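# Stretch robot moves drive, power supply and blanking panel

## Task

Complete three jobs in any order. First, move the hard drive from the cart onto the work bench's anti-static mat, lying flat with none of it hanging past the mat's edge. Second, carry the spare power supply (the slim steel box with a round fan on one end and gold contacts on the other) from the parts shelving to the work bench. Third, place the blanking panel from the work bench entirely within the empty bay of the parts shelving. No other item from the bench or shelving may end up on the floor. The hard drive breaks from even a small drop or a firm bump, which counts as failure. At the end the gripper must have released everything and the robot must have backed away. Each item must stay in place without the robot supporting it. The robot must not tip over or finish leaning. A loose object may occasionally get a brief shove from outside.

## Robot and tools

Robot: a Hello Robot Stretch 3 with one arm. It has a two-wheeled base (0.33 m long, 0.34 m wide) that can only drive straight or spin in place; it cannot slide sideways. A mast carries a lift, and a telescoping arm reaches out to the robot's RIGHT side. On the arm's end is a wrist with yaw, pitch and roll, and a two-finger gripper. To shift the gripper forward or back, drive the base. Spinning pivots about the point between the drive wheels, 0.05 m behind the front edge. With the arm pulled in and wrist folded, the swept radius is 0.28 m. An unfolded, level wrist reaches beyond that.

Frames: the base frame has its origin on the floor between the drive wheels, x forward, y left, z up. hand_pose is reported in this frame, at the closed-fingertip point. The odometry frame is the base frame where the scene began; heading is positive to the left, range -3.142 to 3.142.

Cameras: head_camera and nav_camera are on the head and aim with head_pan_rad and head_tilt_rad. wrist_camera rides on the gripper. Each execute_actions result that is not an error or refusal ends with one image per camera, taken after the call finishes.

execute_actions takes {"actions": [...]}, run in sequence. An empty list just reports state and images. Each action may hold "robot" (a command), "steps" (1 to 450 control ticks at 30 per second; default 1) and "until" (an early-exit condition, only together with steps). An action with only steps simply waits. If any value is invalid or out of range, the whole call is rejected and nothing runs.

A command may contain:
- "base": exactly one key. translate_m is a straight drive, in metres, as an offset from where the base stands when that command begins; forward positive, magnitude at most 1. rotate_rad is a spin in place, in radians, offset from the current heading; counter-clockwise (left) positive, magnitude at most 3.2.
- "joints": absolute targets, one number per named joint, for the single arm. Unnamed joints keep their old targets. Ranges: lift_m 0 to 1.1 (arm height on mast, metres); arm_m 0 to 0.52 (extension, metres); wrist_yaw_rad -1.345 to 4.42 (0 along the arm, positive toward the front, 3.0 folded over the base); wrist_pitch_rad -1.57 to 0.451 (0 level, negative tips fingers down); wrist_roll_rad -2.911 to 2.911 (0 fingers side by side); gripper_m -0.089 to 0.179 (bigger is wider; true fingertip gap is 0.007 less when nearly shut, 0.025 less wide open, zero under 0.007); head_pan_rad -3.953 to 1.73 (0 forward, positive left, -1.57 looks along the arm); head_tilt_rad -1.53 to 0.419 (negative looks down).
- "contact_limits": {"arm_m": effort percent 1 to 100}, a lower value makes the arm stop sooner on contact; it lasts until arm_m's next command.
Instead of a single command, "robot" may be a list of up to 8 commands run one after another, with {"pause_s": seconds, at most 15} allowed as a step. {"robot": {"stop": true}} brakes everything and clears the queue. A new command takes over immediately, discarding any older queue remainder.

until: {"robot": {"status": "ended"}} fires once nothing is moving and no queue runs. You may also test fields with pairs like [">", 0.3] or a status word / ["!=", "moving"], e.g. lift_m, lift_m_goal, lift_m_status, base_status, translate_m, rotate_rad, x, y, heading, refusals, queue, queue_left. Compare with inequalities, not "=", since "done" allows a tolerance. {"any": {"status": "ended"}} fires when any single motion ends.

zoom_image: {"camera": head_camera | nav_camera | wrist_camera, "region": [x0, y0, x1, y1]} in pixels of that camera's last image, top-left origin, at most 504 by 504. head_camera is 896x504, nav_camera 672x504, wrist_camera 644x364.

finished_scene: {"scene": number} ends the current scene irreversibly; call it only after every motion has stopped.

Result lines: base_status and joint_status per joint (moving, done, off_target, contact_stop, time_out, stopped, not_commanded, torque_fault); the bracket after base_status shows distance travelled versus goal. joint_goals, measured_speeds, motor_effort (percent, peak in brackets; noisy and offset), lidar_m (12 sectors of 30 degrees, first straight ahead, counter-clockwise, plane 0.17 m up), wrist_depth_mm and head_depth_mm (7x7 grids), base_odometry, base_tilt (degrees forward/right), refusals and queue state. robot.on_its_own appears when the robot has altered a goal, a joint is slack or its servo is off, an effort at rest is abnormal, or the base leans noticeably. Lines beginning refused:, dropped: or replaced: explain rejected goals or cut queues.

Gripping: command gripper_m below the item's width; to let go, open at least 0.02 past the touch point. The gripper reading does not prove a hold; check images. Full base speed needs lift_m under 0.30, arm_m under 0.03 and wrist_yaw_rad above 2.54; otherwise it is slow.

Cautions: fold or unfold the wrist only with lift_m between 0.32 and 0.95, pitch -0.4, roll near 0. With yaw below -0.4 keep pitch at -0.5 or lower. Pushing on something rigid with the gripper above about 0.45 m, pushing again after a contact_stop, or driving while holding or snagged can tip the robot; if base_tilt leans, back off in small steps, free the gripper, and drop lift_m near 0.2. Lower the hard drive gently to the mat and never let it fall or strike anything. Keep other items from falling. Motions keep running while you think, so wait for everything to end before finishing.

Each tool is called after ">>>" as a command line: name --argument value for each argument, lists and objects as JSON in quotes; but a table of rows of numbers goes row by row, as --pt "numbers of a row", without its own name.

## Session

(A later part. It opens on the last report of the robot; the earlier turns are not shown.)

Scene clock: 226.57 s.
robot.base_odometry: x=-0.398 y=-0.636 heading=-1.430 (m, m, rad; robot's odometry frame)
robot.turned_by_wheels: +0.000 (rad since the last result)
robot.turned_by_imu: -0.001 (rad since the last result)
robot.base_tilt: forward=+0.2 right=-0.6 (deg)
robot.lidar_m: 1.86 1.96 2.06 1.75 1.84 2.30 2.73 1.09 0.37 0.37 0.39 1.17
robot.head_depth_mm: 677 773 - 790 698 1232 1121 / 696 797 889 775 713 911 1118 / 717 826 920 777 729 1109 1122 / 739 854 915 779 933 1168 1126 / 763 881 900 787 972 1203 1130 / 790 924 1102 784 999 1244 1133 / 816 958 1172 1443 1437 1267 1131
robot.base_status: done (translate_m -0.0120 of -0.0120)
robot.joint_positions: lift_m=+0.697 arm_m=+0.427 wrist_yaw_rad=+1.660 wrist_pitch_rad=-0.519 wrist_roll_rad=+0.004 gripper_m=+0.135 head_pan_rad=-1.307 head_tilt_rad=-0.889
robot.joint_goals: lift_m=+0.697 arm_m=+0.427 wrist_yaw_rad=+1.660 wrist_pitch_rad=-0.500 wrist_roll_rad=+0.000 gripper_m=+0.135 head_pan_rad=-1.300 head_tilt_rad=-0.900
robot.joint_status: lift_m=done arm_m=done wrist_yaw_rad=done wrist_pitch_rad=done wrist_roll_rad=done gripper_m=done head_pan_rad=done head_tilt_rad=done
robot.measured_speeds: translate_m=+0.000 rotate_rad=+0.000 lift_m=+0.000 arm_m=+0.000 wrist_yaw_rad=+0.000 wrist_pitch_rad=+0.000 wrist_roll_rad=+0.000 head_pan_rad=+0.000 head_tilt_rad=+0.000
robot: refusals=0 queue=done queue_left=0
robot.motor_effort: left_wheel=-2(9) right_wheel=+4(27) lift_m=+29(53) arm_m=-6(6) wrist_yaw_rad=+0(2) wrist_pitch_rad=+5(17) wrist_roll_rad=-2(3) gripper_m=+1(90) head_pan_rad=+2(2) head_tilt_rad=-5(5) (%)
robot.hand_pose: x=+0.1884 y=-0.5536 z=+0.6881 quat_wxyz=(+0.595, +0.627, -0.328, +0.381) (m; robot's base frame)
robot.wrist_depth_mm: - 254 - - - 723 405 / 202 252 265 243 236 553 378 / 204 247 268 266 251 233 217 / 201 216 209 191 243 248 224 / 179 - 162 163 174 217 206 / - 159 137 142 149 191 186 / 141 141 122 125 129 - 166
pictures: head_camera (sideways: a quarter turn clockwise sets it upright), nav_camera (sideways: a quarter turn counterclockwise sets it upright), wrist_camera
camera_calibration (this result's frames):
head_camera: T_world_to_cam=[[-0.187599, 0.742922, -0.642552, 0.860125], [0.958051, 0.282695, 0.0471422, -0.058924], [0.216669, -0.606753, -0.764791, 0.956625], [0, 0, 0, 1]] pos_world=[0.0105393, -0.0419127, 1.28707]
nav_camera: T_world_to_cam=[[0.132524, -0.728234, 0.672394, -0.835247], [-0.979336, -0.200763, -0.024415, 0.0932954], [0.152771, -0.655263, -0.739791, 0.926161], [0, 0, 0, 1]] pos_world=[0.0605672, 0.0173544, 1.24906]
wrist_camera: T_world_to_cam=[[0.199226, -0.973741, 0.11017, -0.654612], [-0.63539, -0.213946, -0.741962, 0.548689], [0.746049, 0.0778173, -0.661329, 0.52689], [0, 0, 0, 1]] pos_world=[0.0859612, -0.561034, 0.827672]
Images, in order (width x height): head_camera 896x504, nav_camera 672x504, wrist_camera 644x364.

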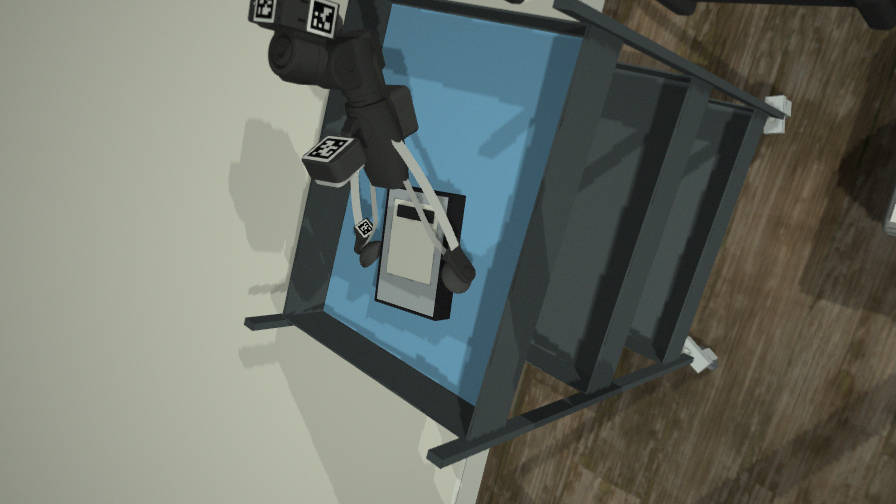

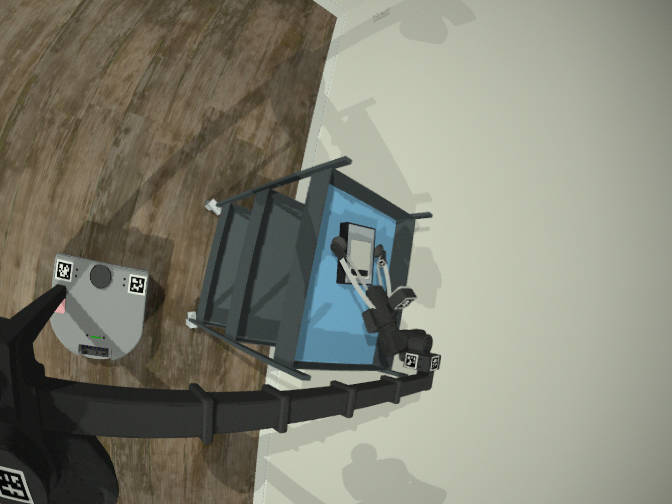

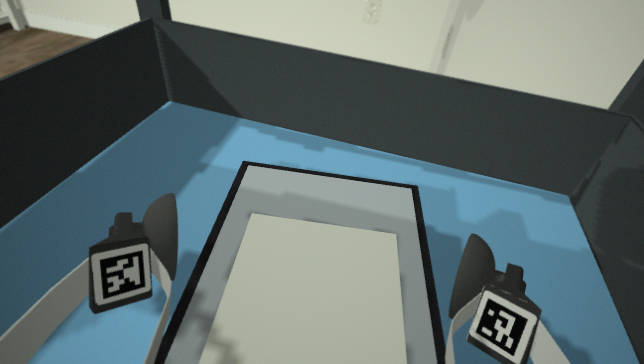

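>>> execute_actions --actions '[{"robot":[{"joints":{"lift_m":0.695}},{"joints":{"gripper_m":0.065}},{"pause_s":0.5},{"joints":{"lift_m":0.708}},{"joints":{"lift_m":0.718}}],"steps":450,"until":{"robot":{"status":"ended"}}},{"steps":45}]'

Scene clock: 234.50 s.
robot.base_odometry: x=-0.398 y=-0.636 heading=-1.430 (m, m, rad; robot's odometry frame)
robot.turned_by_wheels: +0.000 (rad since the last result)
robot.turned_by_imu: -0.001 (rad since the last result)
robot.base_tilt: forward=+0.1 right=-0.6 (deg)
robot.lidar_m: 1.86 1.96 2.05 1.76 1.83 2.29 2.73 1.09 0.37 0.37 0.39 1.17
robot.head_depth_mm: 676 767 845 789 697 1229 1117 / 695 798 901 783 712 910 1118 / 716 826 902 777 728 1107 1122 / 739 856 913 766 933 1172 1126 / 763 881 899 782 970 1197 1131 / 788 923 1099 782 998 1240 1127 / 815 960 1170 1436 1444 1268 1132
robot.base_status: done (translate_m -0.0120 of -0.0120)
robot.joint_positions: lift_m=+0.717 arm_m=+0.427 wrist_yaw_rad=+1.658 wrist_pitch_rad=-0.562 wrist_roll_rad=+0.004 gripper_m=+0.066 head_pan_rad=-1.307 head_tilt_rad=-0.889
robot.joint_goals: lift_m=+0.718 arm_m=+0.427 wrist_yaw_rad=+1.660 wrist_pitch_rad=-0.500 wrist_roll_rad=+0.000 gripper_m=+0.065 head_pan_rad=-1.300 head_tilt_rad=-0.900
robot.joint_status: lift_m=done arm_m=done wrist_yaw_rad=done wrist_pitch_rad=done wrist_roll_rad=done gripper_m=done head_pan_rad=done head_tilt_rad=done
robot.measured_speeds: translate_m=+0.000 rotate_rad=+0.000 lift_m=+0.000 arm_m=+0.000 wrist_yaw_rad=+0.000 wrist_pitch_rad=+0.000 wrist_roll_rad=+0.000 head_pan_rad=+0.000 head_tilt_rad=+0.000
robot: refusals=0 queue=done queue_left=0
robot.motor_effort: left_wheel=-1(2) right_wheel=+3(5) lift_m=+54(55) arm_m=-5(4) wrist_yaw_rad=+2(2) wrist_pitch_rad=+18(18) wrist_roll_rad=-2(2) gripper_m=-19(100) head_pan_rad=+2(2) head_tilt_rad=-5(5) (%)
robot.hand_pose: x=+0.1818 y=-0.5546 z=+0.6992 quat_wxyz=(+0.603, +0.634, -0.315, +0.367) (m; robot's base frame)
robot.wrist_depth_mm: - 261 - - - 717 398 / 213 254 271 253 246 578 374 / 206 254 277 275 258 238 221 / 208 225 183 180 246 256 221 / 192 199 153 157 164 223 208 / 171 - 137 141 144 196 190 / - 154 123 127 130 174 172
pictures: head_camera (sideways: a quarter turn clockwise sets it upright), nav_camera (sideways: a quarter turn counterclockwise sets it upright), wrist_camera
camera_calibration (this result's frames):
head_camera: T_world_to_cam=[[-0.187599, 0.742922, -0.642552, 0.860125], [0.958051, 0.282695, 0.0471422, -0.058924], [0.216669, -0.606754, -0.764791, 0.956625], [0, 0, 0, 1]] pos_world=[0.0105393, -0.0419127, 1.28707]
nav_camera: T_world_to_cam=[[0.132524, -0.728234, 0.672394, -0.835247], [-0.979336, -0.200763, -0.024415, 0.0932954], [0.152771, -0.655263, -0.739791, 0.926161], [0, 0, 0, 1]] pos_world=[0.0605672, 0.0173544, 1.24906]
wrist_camera: T_world_to_cam=[[0.202203, -0.973627, 0.10566, -0.652823], [-0.66728, -0.215937, -0.712817, 0.536838], [0.716834, 0.0736292, -0.693345, 0.56458], [0, 0, 0, 1]] pos_world=[0.0855139, -0.561253, 0.843093]
Images, in order (width x height): head_camera 896x504, nav_camera 672x504, wrist_camera 644x364.

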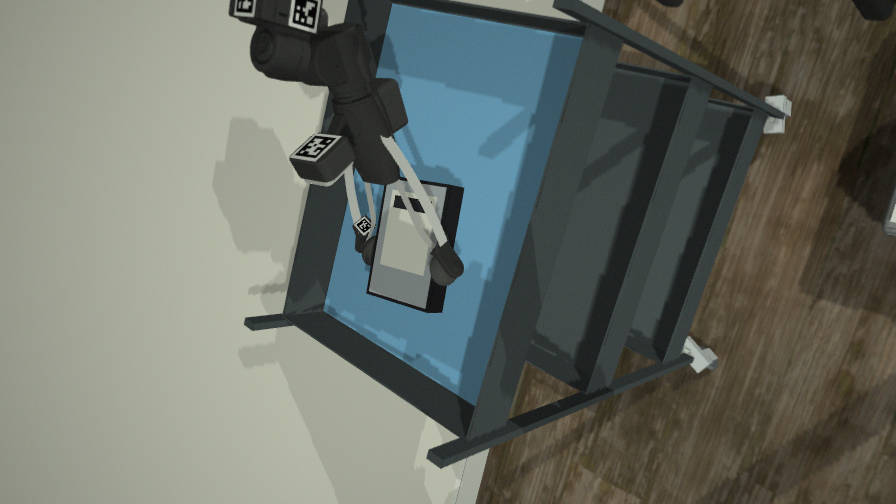

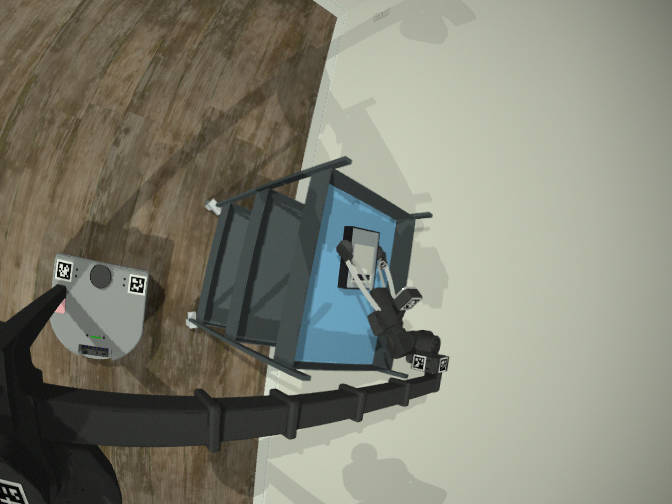

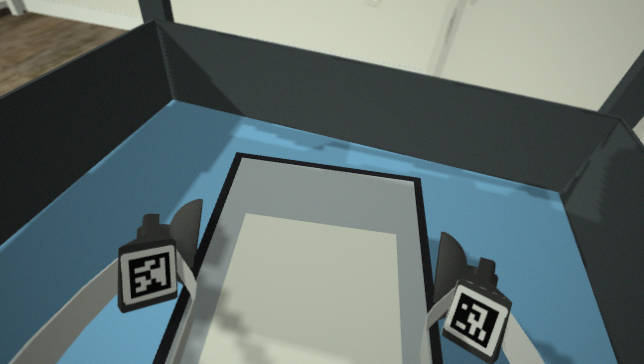

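>>> execute_actions --actions '[{"steps":45}]'

Scene clock: 237.70 s.
robot.base_odometry: x=-0.398 y=-0.636 heading=-1.430 (m, m, rad; robot's odometry frame)
robot.turned_by_wheels: +0.000 (rad since the last result)
robot.turned_by_imu: +0.000 (rad since the last result)
robot.base_tilt: forward=+0.0 right=-0.4 (deg)
robot.lidar_m: 1.86 1.95 2.05 1.75 1.84 2.29 2.73 1.09 0.37 0.37 0.39 1.17
robot.head_depth_mm: 675 766 845 791 696 1227 1118 / 696 799 902 781 713 913 1120 / 716 828 903 775 729 1106 1123 / 740 856 910 765 932 1168 1126 / 762 880 896 783 968 1201 1132 / 788 924 1106 784 999 1244 1132 / 814 962 1171 1434 1436 1269 1137
robot.base_status: done (translate_m -0.0120 of -0.0120)
robot.joint_positions: lift_m=+0.717 arm_m=+0.427 wrist_yaw_rad=+1.658 wrist_pitch_rad=-0.562 wrist_roll_rad=+0.004 gripper_m=+0.066 head_pan_rad=-1.307 head_tilt_rad=-0.889
robot.joint_goals: lift_m=+0.718 arm_m=+0.427 wrist_yaw_rad=+1.660 wrist_pitch_rad=-0.500 wrist_roll_rad=+0.000 gripper_m=+0.065 head_pan_rad=-1.300 head_tilt_rad=-0.900
robot.joint_status: lift_m=done arm_m=done wrist_yaw_rad=done wrist_pitch_rad=done wrist_roll_rad=done gripper_m=done head_pan_rad=done head_tilt_rad=done
robot.measured_speeds: translate_m=+0.000 rotate_rad=+0.000 lift_m=+0.000 arm_m=+0.000 wrist_yaw_rad=+0.000 wrist_pitch_rad=+0.000 wrist_roll_rad=+0.000 head_pan_rad=+0.000 head_tilt_rad=+0.000
robot: refusals=0 queue=done queue_left=0
robot.motor_effort: left_wheel=-1(1) right_wheel=+3(3) lift_m=+54(52) arm_m=-5(5) wrist_yaw_rad=+2(3) wrist_pitch_rad=+18(18) wrist_roll_rad=-2(2) gripper_m=-19(20) head_pan_rad=+1(3) head_tilt_rad=-5(5) (%)
robot.hand_pose: x=+0.1818 y=-0.5546 z=+0.6992 quat_wxyz=(+0.603, +0.634, -0.315, +0.367) (m; robot's base frame)
robot.wrist_depth_mm: - 263 - - - 739 400 / 212 254 272 256 242 591 379 / 206 255 275 275 261 240 221 / 209 225 182 179 247 255 222 / 191 198 154 157 165 223 210 / 171 - 137 141 144 197 190 / - 154 123 126 130 175 173
pictures: head_camera (sideways: a quarter turn clockwise sets it upright), nav_camera (sideways: a quarter turn counterclockwise sets it upright), wrist_camera
camera_calibration (this result's frames):
head_camera: T_world_to_cam=[[-0.187599, 0.742923, -0.642552, 0.860124], [0.958051, 0.282695, 0.0471422, -0.058924], [0.216669, -0.606753, -0.764791, 0.956625], [0, 0, 0, 1]] pos_world=[0.0105393, -0.0419127, 1.28707]
nav_camera: T_world_to_cam=[[0.132524, -0.728234, 0.672393, -0.835247], [-0.979336, -0.200763, -0.024415, 0.0932954], [0.152771, -0.655263, -0.739791, 0.926161], [0, 0, 0, 1]] pos_world=[0.0605672, 0.0173544, 1.24906]
wrist_camera: T_world_to_cam=[[0.202203, -0.973627, 0.10566, -0.652823], [-0.66728, -0.215937, -0.712817, 0.536838], [0.716834, 0.0736292, -0.693345, 0.564579], [0, 0, 0, 1]] pos_world=[0.0855139, -0.561253, 0.843093]
Images, in order (width x height): head_camera 896x504, nav_camera 672x504, wrist_camera 644x364.

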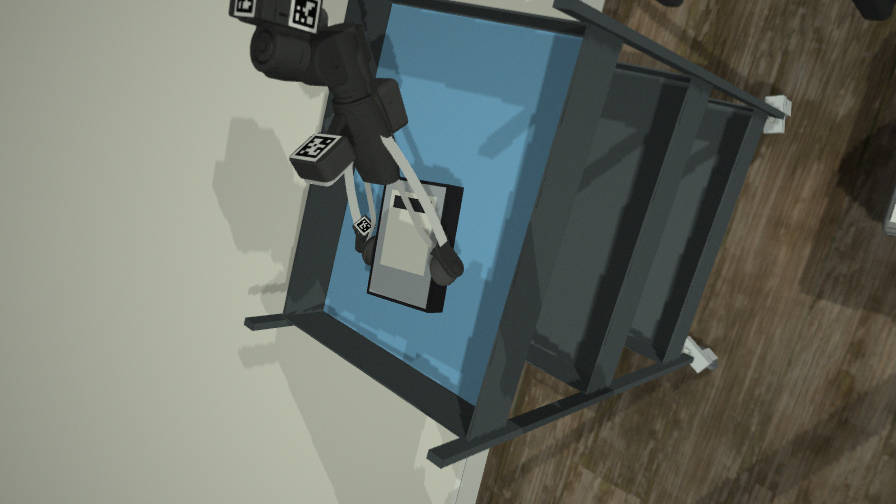

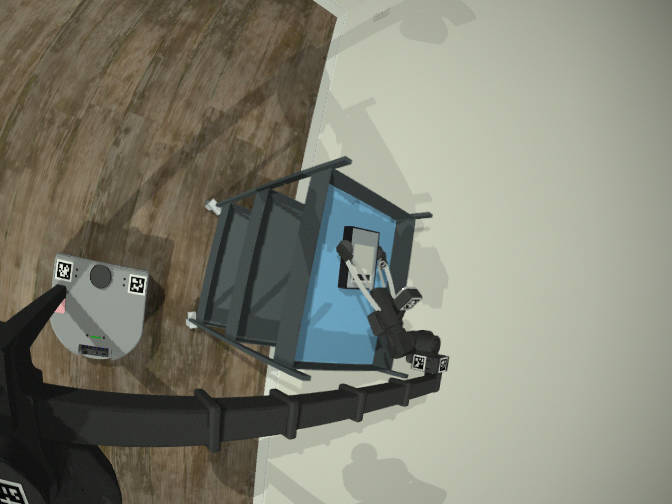

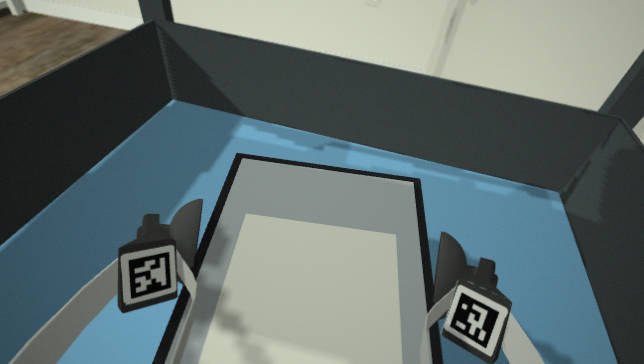

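Stable. Lift to 0.74 and check.

>>> execute_actions --actions '[{"robot":[{"joints":{"lift_m":0.735}}],"steps":450,"until":{"robot":{"status":"ended"}}},{"steps":30}]'

Scene clock: 241.73 s.
robot.base_odometry: x=-0.398 y=-0.636 heading=-1.430 (m, m, rad; robot's odometry frame)
robot.turned_by_wheels: +0.000 (rad since the last result)
robot.turned_by_imu: -0.001 (rad since the last result)
robot.base_tilt: forward=+0.0 right=-0.5 (deg)
robot.lidar_m: 1.86 1.96 2.06 1.75 1.84 2.30 2.73 1.09 0.37 0.37 0.39 1.18
robot.head_depth_mm: 677 762 841 789 697 1235 1120 / 695 800 893 791 713 914 1120 / 717 825 901 770 730 1109 1124 / 738 855 913 764 933 1172 1128 / 761 883 898 781 973 1200 1128 / 786 923 1103 782 1000 1245 1131 / 817 959 1170 1438 1440 1267 1135
robot.base_status: done (translate_m -0.0120 of -0.0120)
robot.joint_positions: lift_m=+0.734 arm_m=+0.427 wrist_yaw_rad=+1.658 wrist_pitch_rad=-0.563 wrist_roll_rad=+0.004 gripper_m=+0.066 head_pan_rad=-1.307 head_tilt_rad=-0.889
robot.joint_goals: lift_m=+0.735 arm_m=+0.427 wrist_yaw_rad=+1.660 wrist_pitch_rad=-0.500 wrist_roll_rad=+0.000 gripper_m=+0.065 head_pan_rad=-1.300 head_tilt_rad=-0.900
robot.joint_status: lift_m=done arm_m=done wrist_yaw_rad=done wrist_pitch_rad=done wrist_roll_rad=done gripper_m=done head_pan_rad=done head_tilt_rad=done
robot.measured_speeds: translate_m=+0.000 rotate_rad=+0.000 lift_m=+0.000 arm_m=+0.000 wrist_yaw_rad=+0.000 wrist_pitch_rad=+0.000 wrist_roll_rad=+0.000 head_pan_rad=+0.000 head_tilt_rad=+0.000
robot: refusals=0 queue=done queue_left=0
robot.motor_effort: left_wheel=-1(1) right_wheel=+3(3) lift_m=+54(53) arm_m=-5(4) wrist_yaw_rad=+2(2) wrist_pitch_rad=+18(18) wrist_roll_rad=-2(2) gripper_m=-19(19) head_pan_rad=+2(2) head_tilt_rad=-5(5) (%)
robot.hand_pose: x=+0.1817 y=-0.5546 z=+0.7161 quat_wxyz=(+0.603, +0.634, -0.315, +0.367) (m; robot's base frame)
robot.wrist_depth_mm: - - - - - 714 398 / - 268 273 268 - 657 379 / 211 266 294 282 259 245 236 / 212 246 183 179 269 268 232 / 206 219 154 158 164 247 210 / 188 - 137 141 144 217 197 / - 169 124 127 130 192 185
pictures: head_camera (sideways: a quarter turn clockwise sets it upright), nav_camera (sideways: a quarter turn counterclockwise sets it upright), wrist_camera
camera_calibration (this result's frames):
head_camera: T_world_to_cam=[[-0.187599, 0.742922, -0.642552, 0.860124], [0.958051, 0.282695, 0.0471422, -0.058924], [0.216669, -0.606753, -0.764791, 0.956625], [0, 0, 0, 1]] pos_world=[0.0105393, -0.0419127, 1.28707]
nav_camera: T_world_to_cam=[[0.132524, -0.728234, 0.672393, -0.835247], [-0.979336, -0.200763, -0.024415, 0.0932954], [0.152771, -0.655263, -0.739791, 0.926161], [0, 0, 0, 1]] pos_world=[0.0605672, 0.0173544, 1.24906]
wrist_camera: T_world_to_cam=[[0.202252, -0.973623, 0.105604, -0.654567], [-0.667616, -0.215966, -0.712494, 0.548649], [0.716507, 0.0736002, -0.693686, 0.57664], [0, 0, 0, 1]] pos_world=[0.0855077, -0.561253, 0.860041]
Images, in order (width x height): head_camera 896x504, nav_camera 672x504, wrist_camera 644x364.

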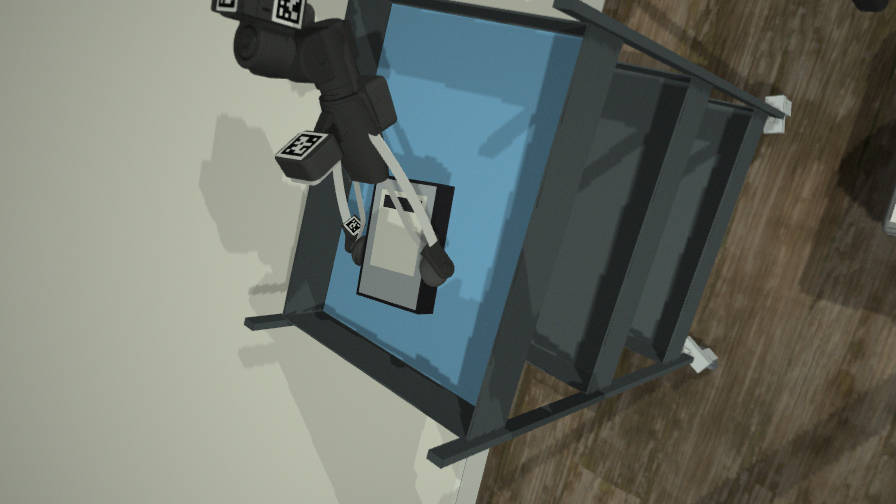

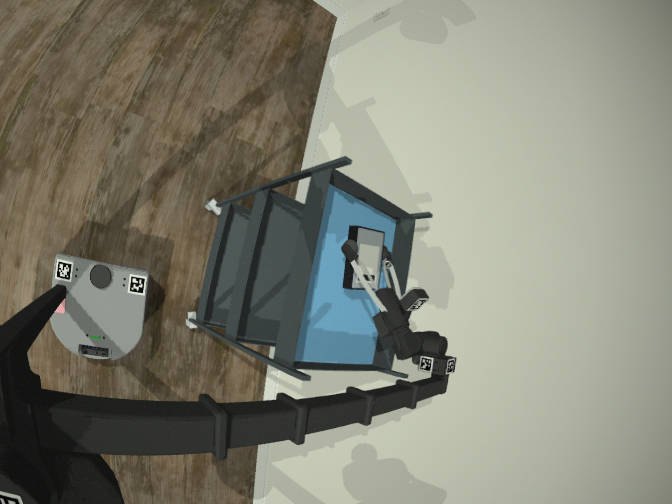

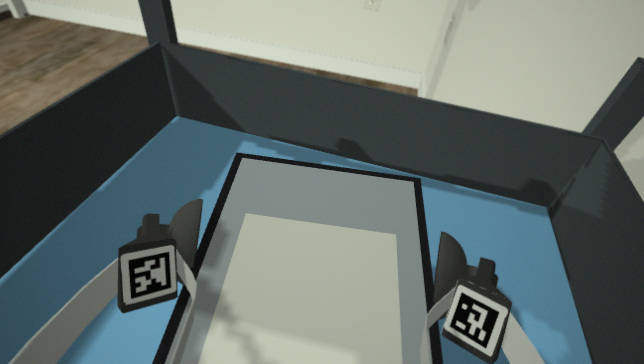

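>>> execute_actions --actions '[{"robot":[{"joints":{"lift_m":0.92}},{"joints":{"arm_m":0.03}},{"base":{"rotate_rad":-0.80},"joints":{"head_pan_rad":-2.8,"head_tilt_rad":-0.5}},{"base":{"translate_m":-1.0}},{"base":{"translate_m":-1.0}}],"steps":450,"until":{"robot":{"status":"ended"}}},{"steps":450,"until":{"robot":{"status":"ended"}}},{"steps":450,"until":{"robot":{"status":"ended"}}}]'

Scene clock: 287.73 s.
robot.base_odometry: x=+0.827 y=+0.945 heading=-2.230 (m, m, rad; robot's odometry frame)
robot.turned_by_wheels: -0.800 (rad since the last result)
robot.turned_by_imu: -0.798 (rad since the last result)
robot.base_tilt: forward=+0.2 right=-0.4 (deg)
robot.lidar_m: 2.21 3.32 0.71 0.49 0.66 1.60 1.16 1.32 1.32 0.80 2.15 2.17
robot.head_depth_mm: 1507 1661 1792 1098 1913 1630 1283 / 1448 1576 1658 1102 1842 1587 1320 / 1387 1514 1464 1102 957 1585 1351 / 1338 1452 1535 1108 908 1584 1386 / 1286 1392 1482 1115 862 1583 1394 / 1238 1338 1416 1121 834 1603 - / 1196 1288 1388 1125 834 1596 -
robot.base_status: done (translate_m -1.0000 of -1.0000)
robot.joint_positions: lift_m=+0.919 arm_m=+0.030 wrist_yaw_rad=+1.660 wrist_pitch_rad=-0.563 wrist_roll_rad=+0.004 gripper_m=+0.066 head_pan_rad=-2.793 head_tilt_rad=-0.507
robot.joint_goals: lift_m=+0.920 arm_m=+0.030 wrist_yaw_rad=+1.660 wrist_pitch_rad=-0.500 wrist_roll_rad=+0.000 gripper_m=+0.065 head_pan_rad=-2.800 head_tilt_rad=-0.500
robot.joint_status: lift_m=done arm_m=done wrist_yaw_rad=done wrist_pitch_rad=done wrist_roll_rad=done gripper_m=done head_pan_rad=done head_tilt_rad=done
robot.measured_speeds: translate_m=+0.000 rotate_rad=+0.000 lift_m=+0.000 arm_m=+0.000 wrist_yaw_rad=+0.000 wrist_pitch_rad=+0.000 wrist_roll_rad=+0.000 head_pan_rad=+0.000 head_tilt_rad=+0.000
robot: refusals=0 queue=done queue_left=0
robot.motor_effort: left_wheel=+3(7) right_wheel=-4(11) lift_m=+53(54) arm_m=-5(6) wrist_yaw_rad=+0(2) wrist_pitch_rad=+18(18) wrist_roll_rad=-2(2) gripper_m=-19(20) head_pan_rad=-2(30) head_tilt_rad=+3(25) (%)
robot.hand_pose: x=+0.1817 y=-0.1573 z=+0.9011 quat_wxyz=(+0.603, +0.634, -0.314, +0.367) (m; robot's base frame)
robot.wrist_depth_mm: - - - - - - - / - - - - - - - / - - - - - - - / - - 183 180 - - - / - - 155 158 165 - - / - - 137 141 144 - - / 969 969 123 127 130 - -
pictures: head_camera (sideways: a quarter turn clockwise sets it upright), nav_camera (sideways: a quarter turn counterclockwise sets it upright), wrist_camera
camera_calibration (this result's frames):
head_camera: T_world_to_cam=[[0.447145, 0.148985, -0.881967, 1.16833], [0.37767, -0.925272, 0.0351731, -0.0398219], [-0.810819, -0.34882, -0.469997, 0.579415], [0, 0, 0, 1]] pos_world=[-0.0375709, -0.00879776, 1.30415]
nav_camera: T_world_to_cam=[[-0.42864, -0.0897668, 0.899005, -1.12724], [-0.295605, 0.954218, -0.045663, 0.116805], [-0.853748, -0.285324, -0.435552, 0.53651], [0, 0, 0, 1]] pos_world=[0.00939143, -0.0595671, 1.25241]
wrist_camera: T_world_to_cam=[[0.203608, -0.973344, 0.105575, -0.287482], [-0.667486, -0.216892, -0.712335, 0.765874], [0.716245, 0.0745677, -0.693854, 0.676102], [0, 0, 0, 1]] pos_world=[0.0854896, -0.164122, 1.04503]
Images, in order (width x height): head_camera 896x504, nav_camera 672x504, wrist_camera 644x364.

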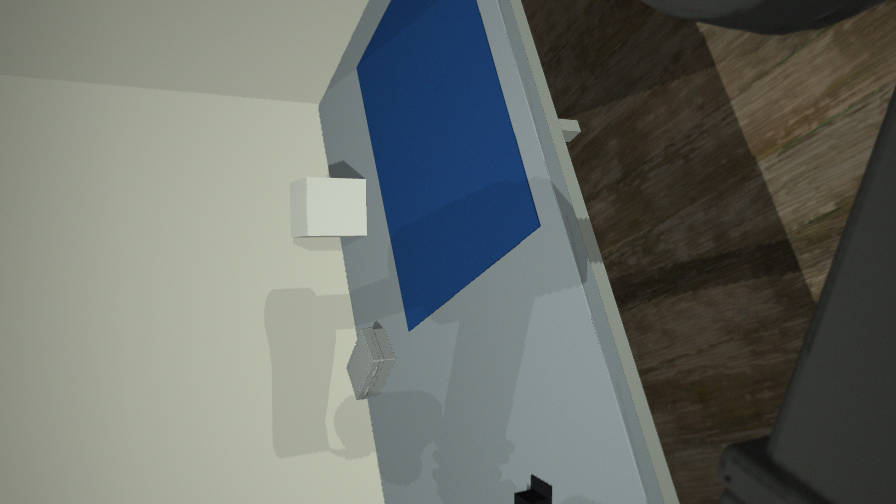

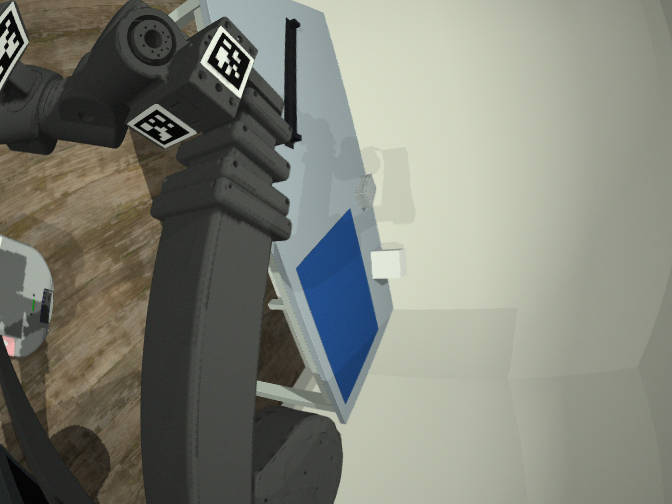

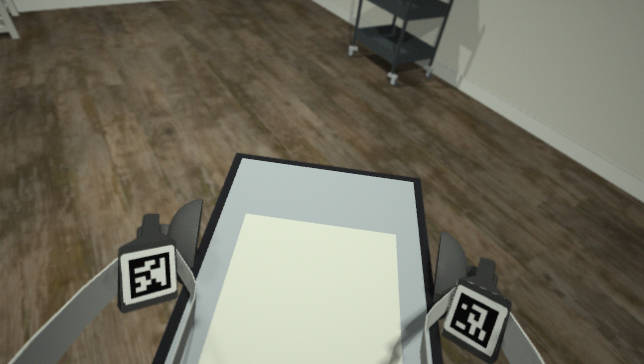

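>>> execute_actions --actions '[{"robot":[{"base":{"translate_m":-0.42}},{"base":{"rotate_rad":-0.77},"joints":{"head_pan_rad":-1.5,"head_tilt_rad":-0.85}},{"base":{"translate_m":-0.40}}],"steps":450,"until":{"robot":{"status":"ended"}}}]'

Scene clock: 330.83 s.
robot.base_odometry: x=+1.480 y=+1.334 heading=-3.000 (m, m, rad; robot's odometry frame)
robot.turned_by_wheels: -0.770 (rad since the last result)
robot.turned_by_imu: -0.768 (rad since the last result)
robot.base_tilt: forward=+0.1 right=-0.5 (deg)
robot.lidar_m: 2.84 2.95 0.65 0.64 0.67 0.93 0.91 0.95 0.44 1.01 1.06 1.19
robot.head_depth_mm: 969 1044 841 - - 1252 1099 / 979 1055 839 741 - 1256 1137 / 991 914 844 735 - 1239 1139 / 1002 964 848 702 612 - 1140 / 1015 1076 849 704 625 - 1140 / 1023 1044 853 706 - 374 357 / 1037 1049 855 707 618 376 352
robot.base_status: done (translate_m -0.4000 of -0.4000)
robot.joint_positions: lift_m=+0.919 arm_m=+0.030 wrist_yaw_rad=+1.660 wrist_pitch_rad=-0.563 wrist_roll_rad=+0.004 gripper_m=+0.066 head_pan_rad=-1.507 head_tilt_rad=-0.839
robot.joint_goals: lift_m=+0.920 arm_m=+0.030 wrist_yaw_rad=+1.660 wrist_pitch_rad=-0.500 wrist_roll_rad=+0.000 gripper_m=+0.065 head_pan_rad=-1.500 head_tilt_rad=-0.850
robot.joint_status: lift_m=done arm_m=done wrist_yaw_rad=done wrist_pitch_rad=done wrist_roll_rad=done gripper_m=done head_pan_rad=done head_tilt_rad=done
robot.measured_speeds: translate_m=+0.000 rotate_rad=+0.000 lift_m=+0.000 arm_m=+0.000 wrist_yaw_rad=+0.000 wrist_pitch_rad=+0.000 wrist_roll_rad=+0.000 head_pan_rad=+0.000 head_tilt_rad=+0.000
robot: refusals=0 queue=done queue_left=0
robot.motor_effort: left_wheel=+4(7) right_wheel=-4(12) lift_m=+53(53) arm_m=-5(5) wrist_yaw_rad=+1(0) wrist_pitch_rad=+18(18) wrist_roll_rad=-2(2) gripper_m=-19(20) head_pan_rad=+2(30) head_tilt_rad=-5(27) (%)
robot.hand_pose: x=+0.1817 y=-0.1573 z=+0.9011 quat_wxyz=(+0.603, +0.634, -0.314, +0.367) (m; robot's base frame)
robot.wrist_depth_mm: - - - - - 893 - / - - - - - 652 686 / - - - - - 532 551 / - - 183 180 - 447 450 / - - 154 157 165 388 382 / - - 137 140 144 327 326 / 968 983 123 127 130 298 290
pictures: head_camera (sideways: a quarter turn clockwise sets it upright), nav_camera (sideways: a quarter turn counterclockwise sets it upright), wrist_camera
camera_calibration (this result's frames):
head_camera: T_world_to_cam=[[-0.034014, 0.732314, -0.680117, 0.908137], [0.994983, 0.0888733, 0.0459329, -0.057578], [0.0940816, -0.675143, -0.731663, 0.914293], [0, 0, 0, 1]] pos_world=[0.00216035, -0.0426455, 1.28924]
nav_camera: T_world_to_cam=[[-0.017133, -0.705511, 0.708492, -0.881375], [-0.999617, -0.00331469, -0.0274738, 0.097403], [0.0217315, -0.708691, -0.705184, 0.881953], [0, 0, 0, 1]] pos_world=[0.063099, 0.00353505, 1.24906]
wrist_camera: T_world_to_cam=[[0.203607, -0.973344, 0.105572, -0.287479], [-0.667486, -0.216889, -0.712335, 0.765875], [0.716245, 0.0745685, -0.693854, 0.676102], [0, 0, 0, 1]] pos_world=[0.0854896, -0.164123, 1.04503]
Images, in order (width x height): head_camera 896x504, nav_camera 672x504, wrist_camera 644x364.

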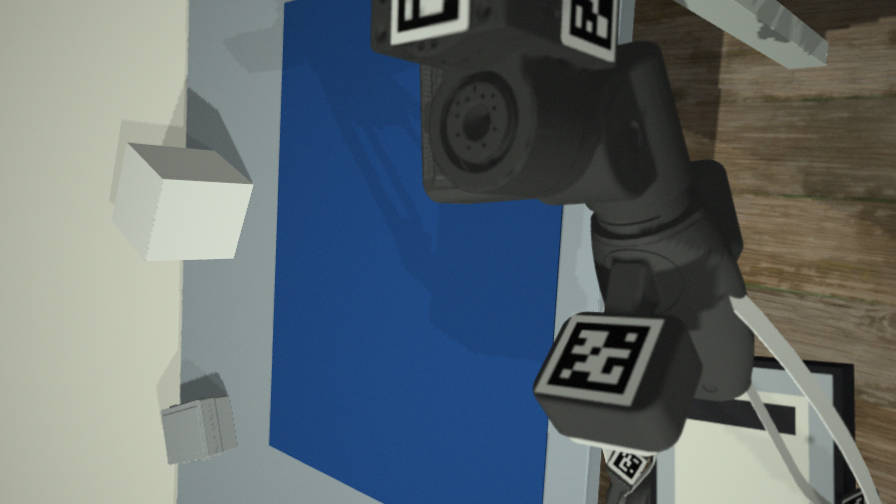

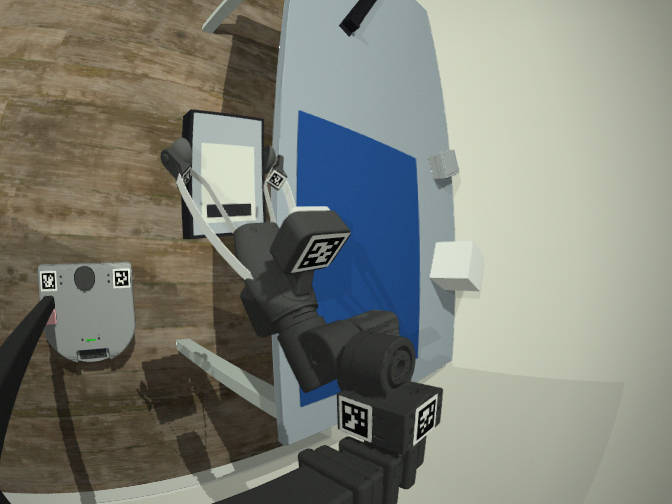

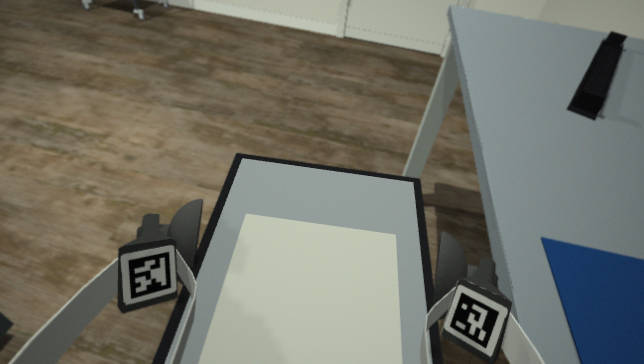

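>>> execute_actions --actions '[{"robot":[{"joints":{"arm_m":0.43,"head_pan_rad":-1.3}},{"joints":{"lift_m":0.84}}],"steps":450,"until":{"robot":{"status":"ended"}}},{"steps":10}]'

Scene clock: 344.83 s.
robot.base_odometry: x=+1.480 y=+1.334 heading=-3.000 (m, m, rad; robot's odometry frame)
robot.turned_by_wheels: +0.000 (rad since the last result)
robot.turned_by_imu: -0.001 (rad since the last result)
robot.base_tilt: forward=+0.1 right=-0.5 (deg)
robot.lidar_m: 2.84 2.95 0.65 0.64 0.67 0.93 0.91 0.95 0.44 1.01 1.06 1.19
robot.head_depth_mm: 951 883 789 695 593 1254 1131 / 988 928 792 694 594 1274 1135 / 1018 1070 842 680 609 1282 1138 / 1048 1035 861 682 624 1282 1139 / 1083 1039 850 701 640 1286 1143 / 1118 1081 856 704 1396 1292 1142 / 1157 1084 859 710 1425 1295 1148
robot.base_status: done (translate_m -0.4000 of -0.4000)
robot.joint_positions: lift_m=+0.840 arm_m=+0.430 wrist_yaw_rad=+1.660 wrist_pitch_rad=-0.563 wrist_roll_rad=+0.004 gripper_m=+0.066 head_pan_rad=-1.307 head_tilt_rad=-0.839
robot.joint_goals: lift_m=+0.840 arm_m=+0.430 wrist_yaw_rad=+1.660 wrist_pitch_rad=-0.500 wrist_roll_rad=+0.000 gripper_m=+0.065 head_pan_rad=-1.300 head_tilt_rad=-0.850
robot.joint_status: lift_m=done arm_m=done wrist_yaw_rad=done wrist_pitch_rad=done wrist_roll_rad=done gripper_m=done head_pan_rad=done head_tilt_rad=done
robot.measured_speeds: translate_m=+0.000 rotate_rad=+0.000 lift_m=+0.000 arm_m=+0.000 wrist_yaw_rad=+0.000 wrist_pitch_rad=+0.000 wrist_roll_rad=+0.000 head_pan_rad=+0.000 head_tilt_rad=+0.000
robot: refusals=0 queue=done queue_left=0
robot.motor_effort: left_wheel=+3(3) right_wheel=-4(4) lift_m=+35(53) arm_m=+3(3) wrist_yaw_rad=+1(1) wrist_pitch_rad=+18(18) wrist_roll_rad=-2(2) gripper_m=-20(20) head_pan_rad=+2(13) head_tilt_rad=-5(5) (%)
robot.hand_pose: x=+0.1817 y=-0.5568 z=+0.8217 quat_wxyz=(+0.603, +0.634, -0.314, +0.367) (m; robot's base frame)
robot.wrist_depth_mm: - - 536 533 566 619 702 / - - 386 407 438 462 488 / - 301 311 331 346 363 383 / 257 256 183 179 279 298 312 / 217 225 154 158 165 253 263 / 195 - 137 140 144 223 228 / - 175 123 127 130 198 201
pictures: head_camera (sideways: a quarter turn clockwise sets it upright), nav_camera (sideways: a quarter turn counterclockwise sets it upright), wrist_camera
camera_calibration (this result's frames):
head_camera: T_world_to_cam=[[-0.178946, 0.71113, -0.679906, 0.908746], [0.957469, 0.284857, 0.0459402, -0.0573586], [0.226345, -0.642768, -0.731859, 0.913741], [0, 0, 0, 1]] pos_world=[0.0107145, -0.0425741, 1.28923]
nav_camera: T_world_to_cam=[[0.123494, -0.695036, 0.708289, -0.881969], [-0.979015, -0.201932, -0.0274564, 0.0972547], [0.162109, -0.690035, -0.705388, 0.881362], [0, 0, 0, 1]] pos_world=[0.0612551, 0.0148087, 1.24906]
wrist_camera: T_world_to_cam=[[0.203603, -0.973345, 0.105573, -0.66792], [-0.667479, -0.216886, -0.712342, 0.6227], [0.716252, 0.074567, -0.693846, 0.650805], [0, 0, 0, 1]] pos_world=[0.0854898, -0.56359, 0.965649]
Images, in order (width x height): head_camera 896x504, nav_camera 672x504, wrist_camera 644x364.

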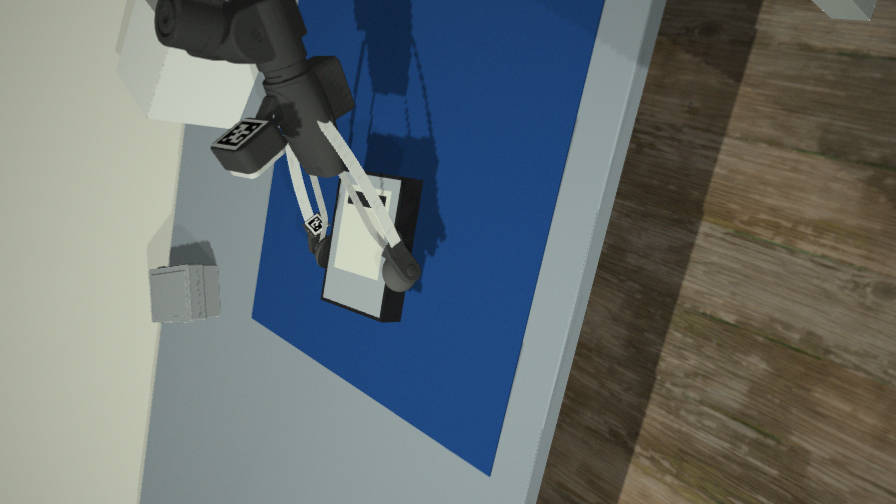

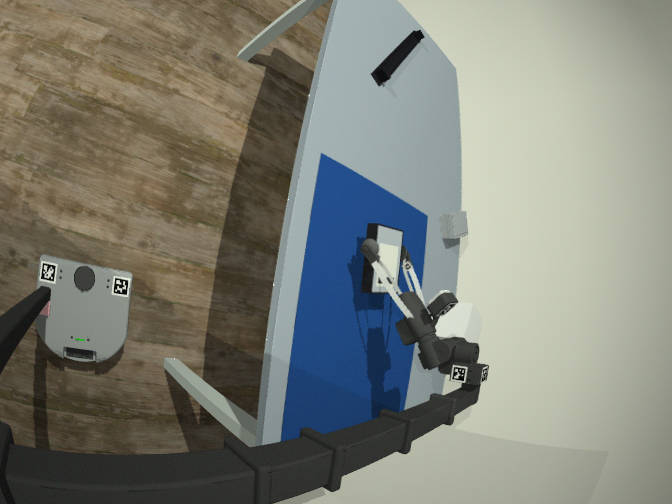

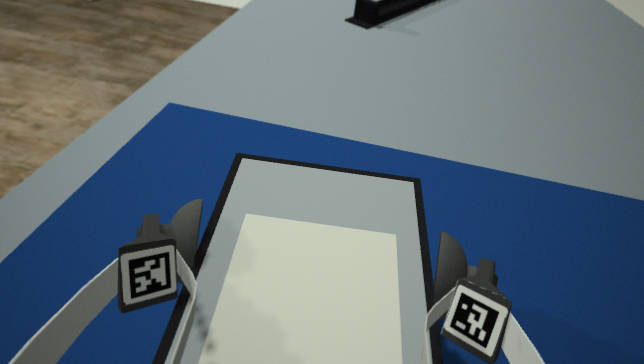

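>>> execute_actions --actions '[{"robot":[{"joints":{"lift_m":0.822}},{"joints":{"lift_m":0.816}},{"joints":{"lift_m":0.811}},{"joints":{"lift_m":0.806}},{"joints":{"lift_m":0.801}},{"joints":{"lift_m":0.798}}],"steps":450,"until":{"robot":{"status":"ended"}}},{"steps":10}]'

Scene clock: 352.07 s.
robot.base_odometry: x=+1.480 y=+1.334 heading=-3.001 (m, m, rad; robot's odometry frame)
robot.turned_by_wheels: -0.001 (rad since the last result)
robot.turned_by_imu: -0.003 (rad since the last result)
robot.base_tilt: forward=+0.1 right=-0.3 (deg)
robot.lidar_m: 2.84 2.95 0.65 0.64 0.67 0.93 0.91 0.95 0.44 1.01 1.06 1.19
robot.head_depth_mm: 954 875 791 693 593 1258 1136 / 988 926 894 696 594 1275 1135 / 1018 1068 846 692 610 1285 1135 / 1055 1034 847 683 624 1289 1142 / 1083 1042 851 702 639 1284 1137 / 1121 1083 856 705 1394 1286 1144 / 1158 1092 861 710 1425 1292 1149
robot.base_status: done (translate_m -0.4000 of -0.4000)
robot.joint_positions: lift_m=+0.799 arm_m=+0.430 wrist_yaw_rad=+1.663 wrist_pitch_rad=-0.540 wrist_roll_rad=+0.005 gripper_m=+0.066 head_pan_rad=-1.307 head_tilt_rad=-0.839
robot.joint_goals: lift_m=+0.798 arm_m=+0.430 wrist_yaw_rad=+1.660 wrist_pitch_rad=-0.500 wrist_roll_rad=+0.000 gripper_m=+0.065 head_pan_rad=-1.300 head_tilt_rad=-0.850
robot.joint_status: lift_m=done arm_m=done wrist_yaw_rad=done wrist_pitch_rad=done wrist_roll_rad=done gripper_m=done head_pan_rad=done head_tilt_rad=done
robot.measured_speeds: translate_m=+0.000 rotate_rad=+0.000 lift_m=+0.000 arm_m=+0.000 wrist_yaw_rad=+0.000 wrist_pitch_rad=+0.000 wrist_roll_rad=+0.000 head_pan_rad=+0.000 head_tilt_rad=+0.000
robot: refusals=0 queue=done queue_left=0
robot.on_its_own: right_wheel is at rest, and its effort (+33) is outside its rest range (-18 to +18)
robot.motor_effort: left_wheel=-10(10) right_wheel=+33(34) lift_m=+22(35) arm_m=+2(4) wrist_yaw_rad=-5(4) wrist_pitch_rad=+12(18) wrist_roll_rad=-3(3) gripper_m=-20(20) head_pan_rad=+3(2) head_tilt_rad=-5(5) (%)
robot.hand_pose: x=+0.1852 y=-0.5557 z=+0.7850 quat_wxyz=(+0.598, +0.631, -0.321, +0.375) (m; robot's base frame)
robot.wrist_depth_mm: - - 427 458 505 549 616 / - 308 323 345 370 397 425 / 248 248 261 270 284 302 321 / 203 209 204 185 235 247 257 / 176 185 154 160 170 208 216 / 159 - 136 140 144 182 186 / - 140 120 124 126 163 164
pictures: head_camera (sideways: a quarter turn clockwise sets it upright), nav_camera (sideways: a quarter turn counterclockwise sets it upright), wrist_camera
camera_calibration (this result's frames):
head_camera: T_world_to_cam=[[-0.178946, 0.71113, -0.679906, 0.908745], [0.957469, 0.284857, 0.0459402, -0.0573586], [0.226345, -0.642768, -0.731859, 0.913741], [0, 0, 0, 1]] pos_world=[0.0107145, -0.0425741, 1.28923]
nav_camera: T_world_to_cam=[[0.123494, -0.695037, 0.708289, -0.881969], [-0.979015, -0.201931, -0.0274564, 0.0972547], [0.162109, -0.690035, -0.705389, 0.881362], [0, 0, 0, 1]] pos_world=[0.0612551, 0.0148087, 1.24906]
wrist_camera: T_world_to_cam=[[0.204447, -0.972974, 0.107345, -0.665082], [-0.650093, -0.216944, -0.728227, 0.60835], [0.731834, 0.0790999, -0.676877, 0.609058], [0, 0, 0, 1]] pos_world=[0.085729, -0.563305, 0.926668]
Images, in order (width x height): head_camera 896x504, nav_camera 672x504, wrist_camera 644x364.

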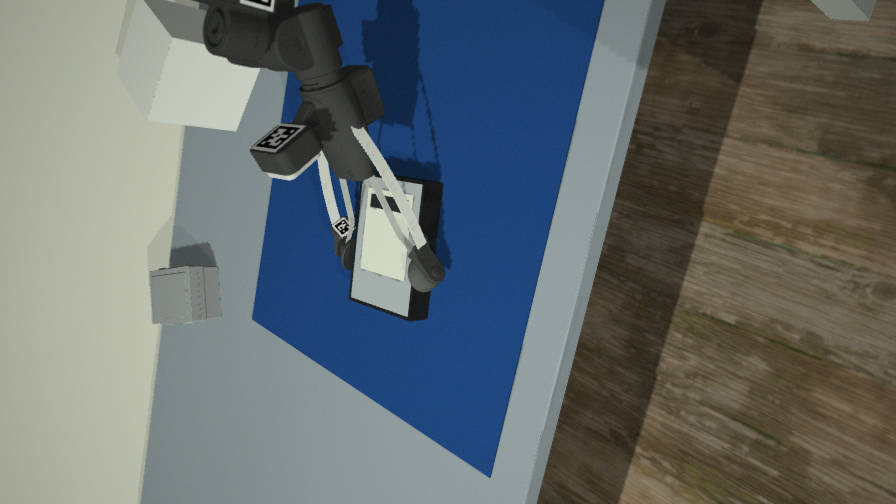

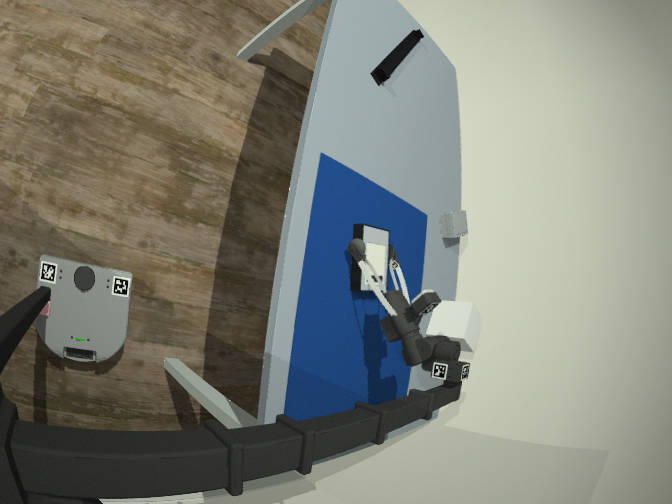

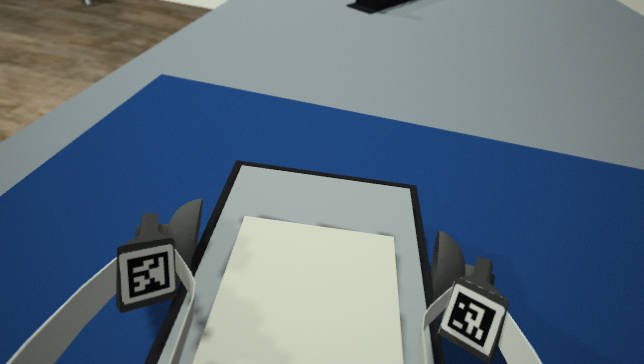

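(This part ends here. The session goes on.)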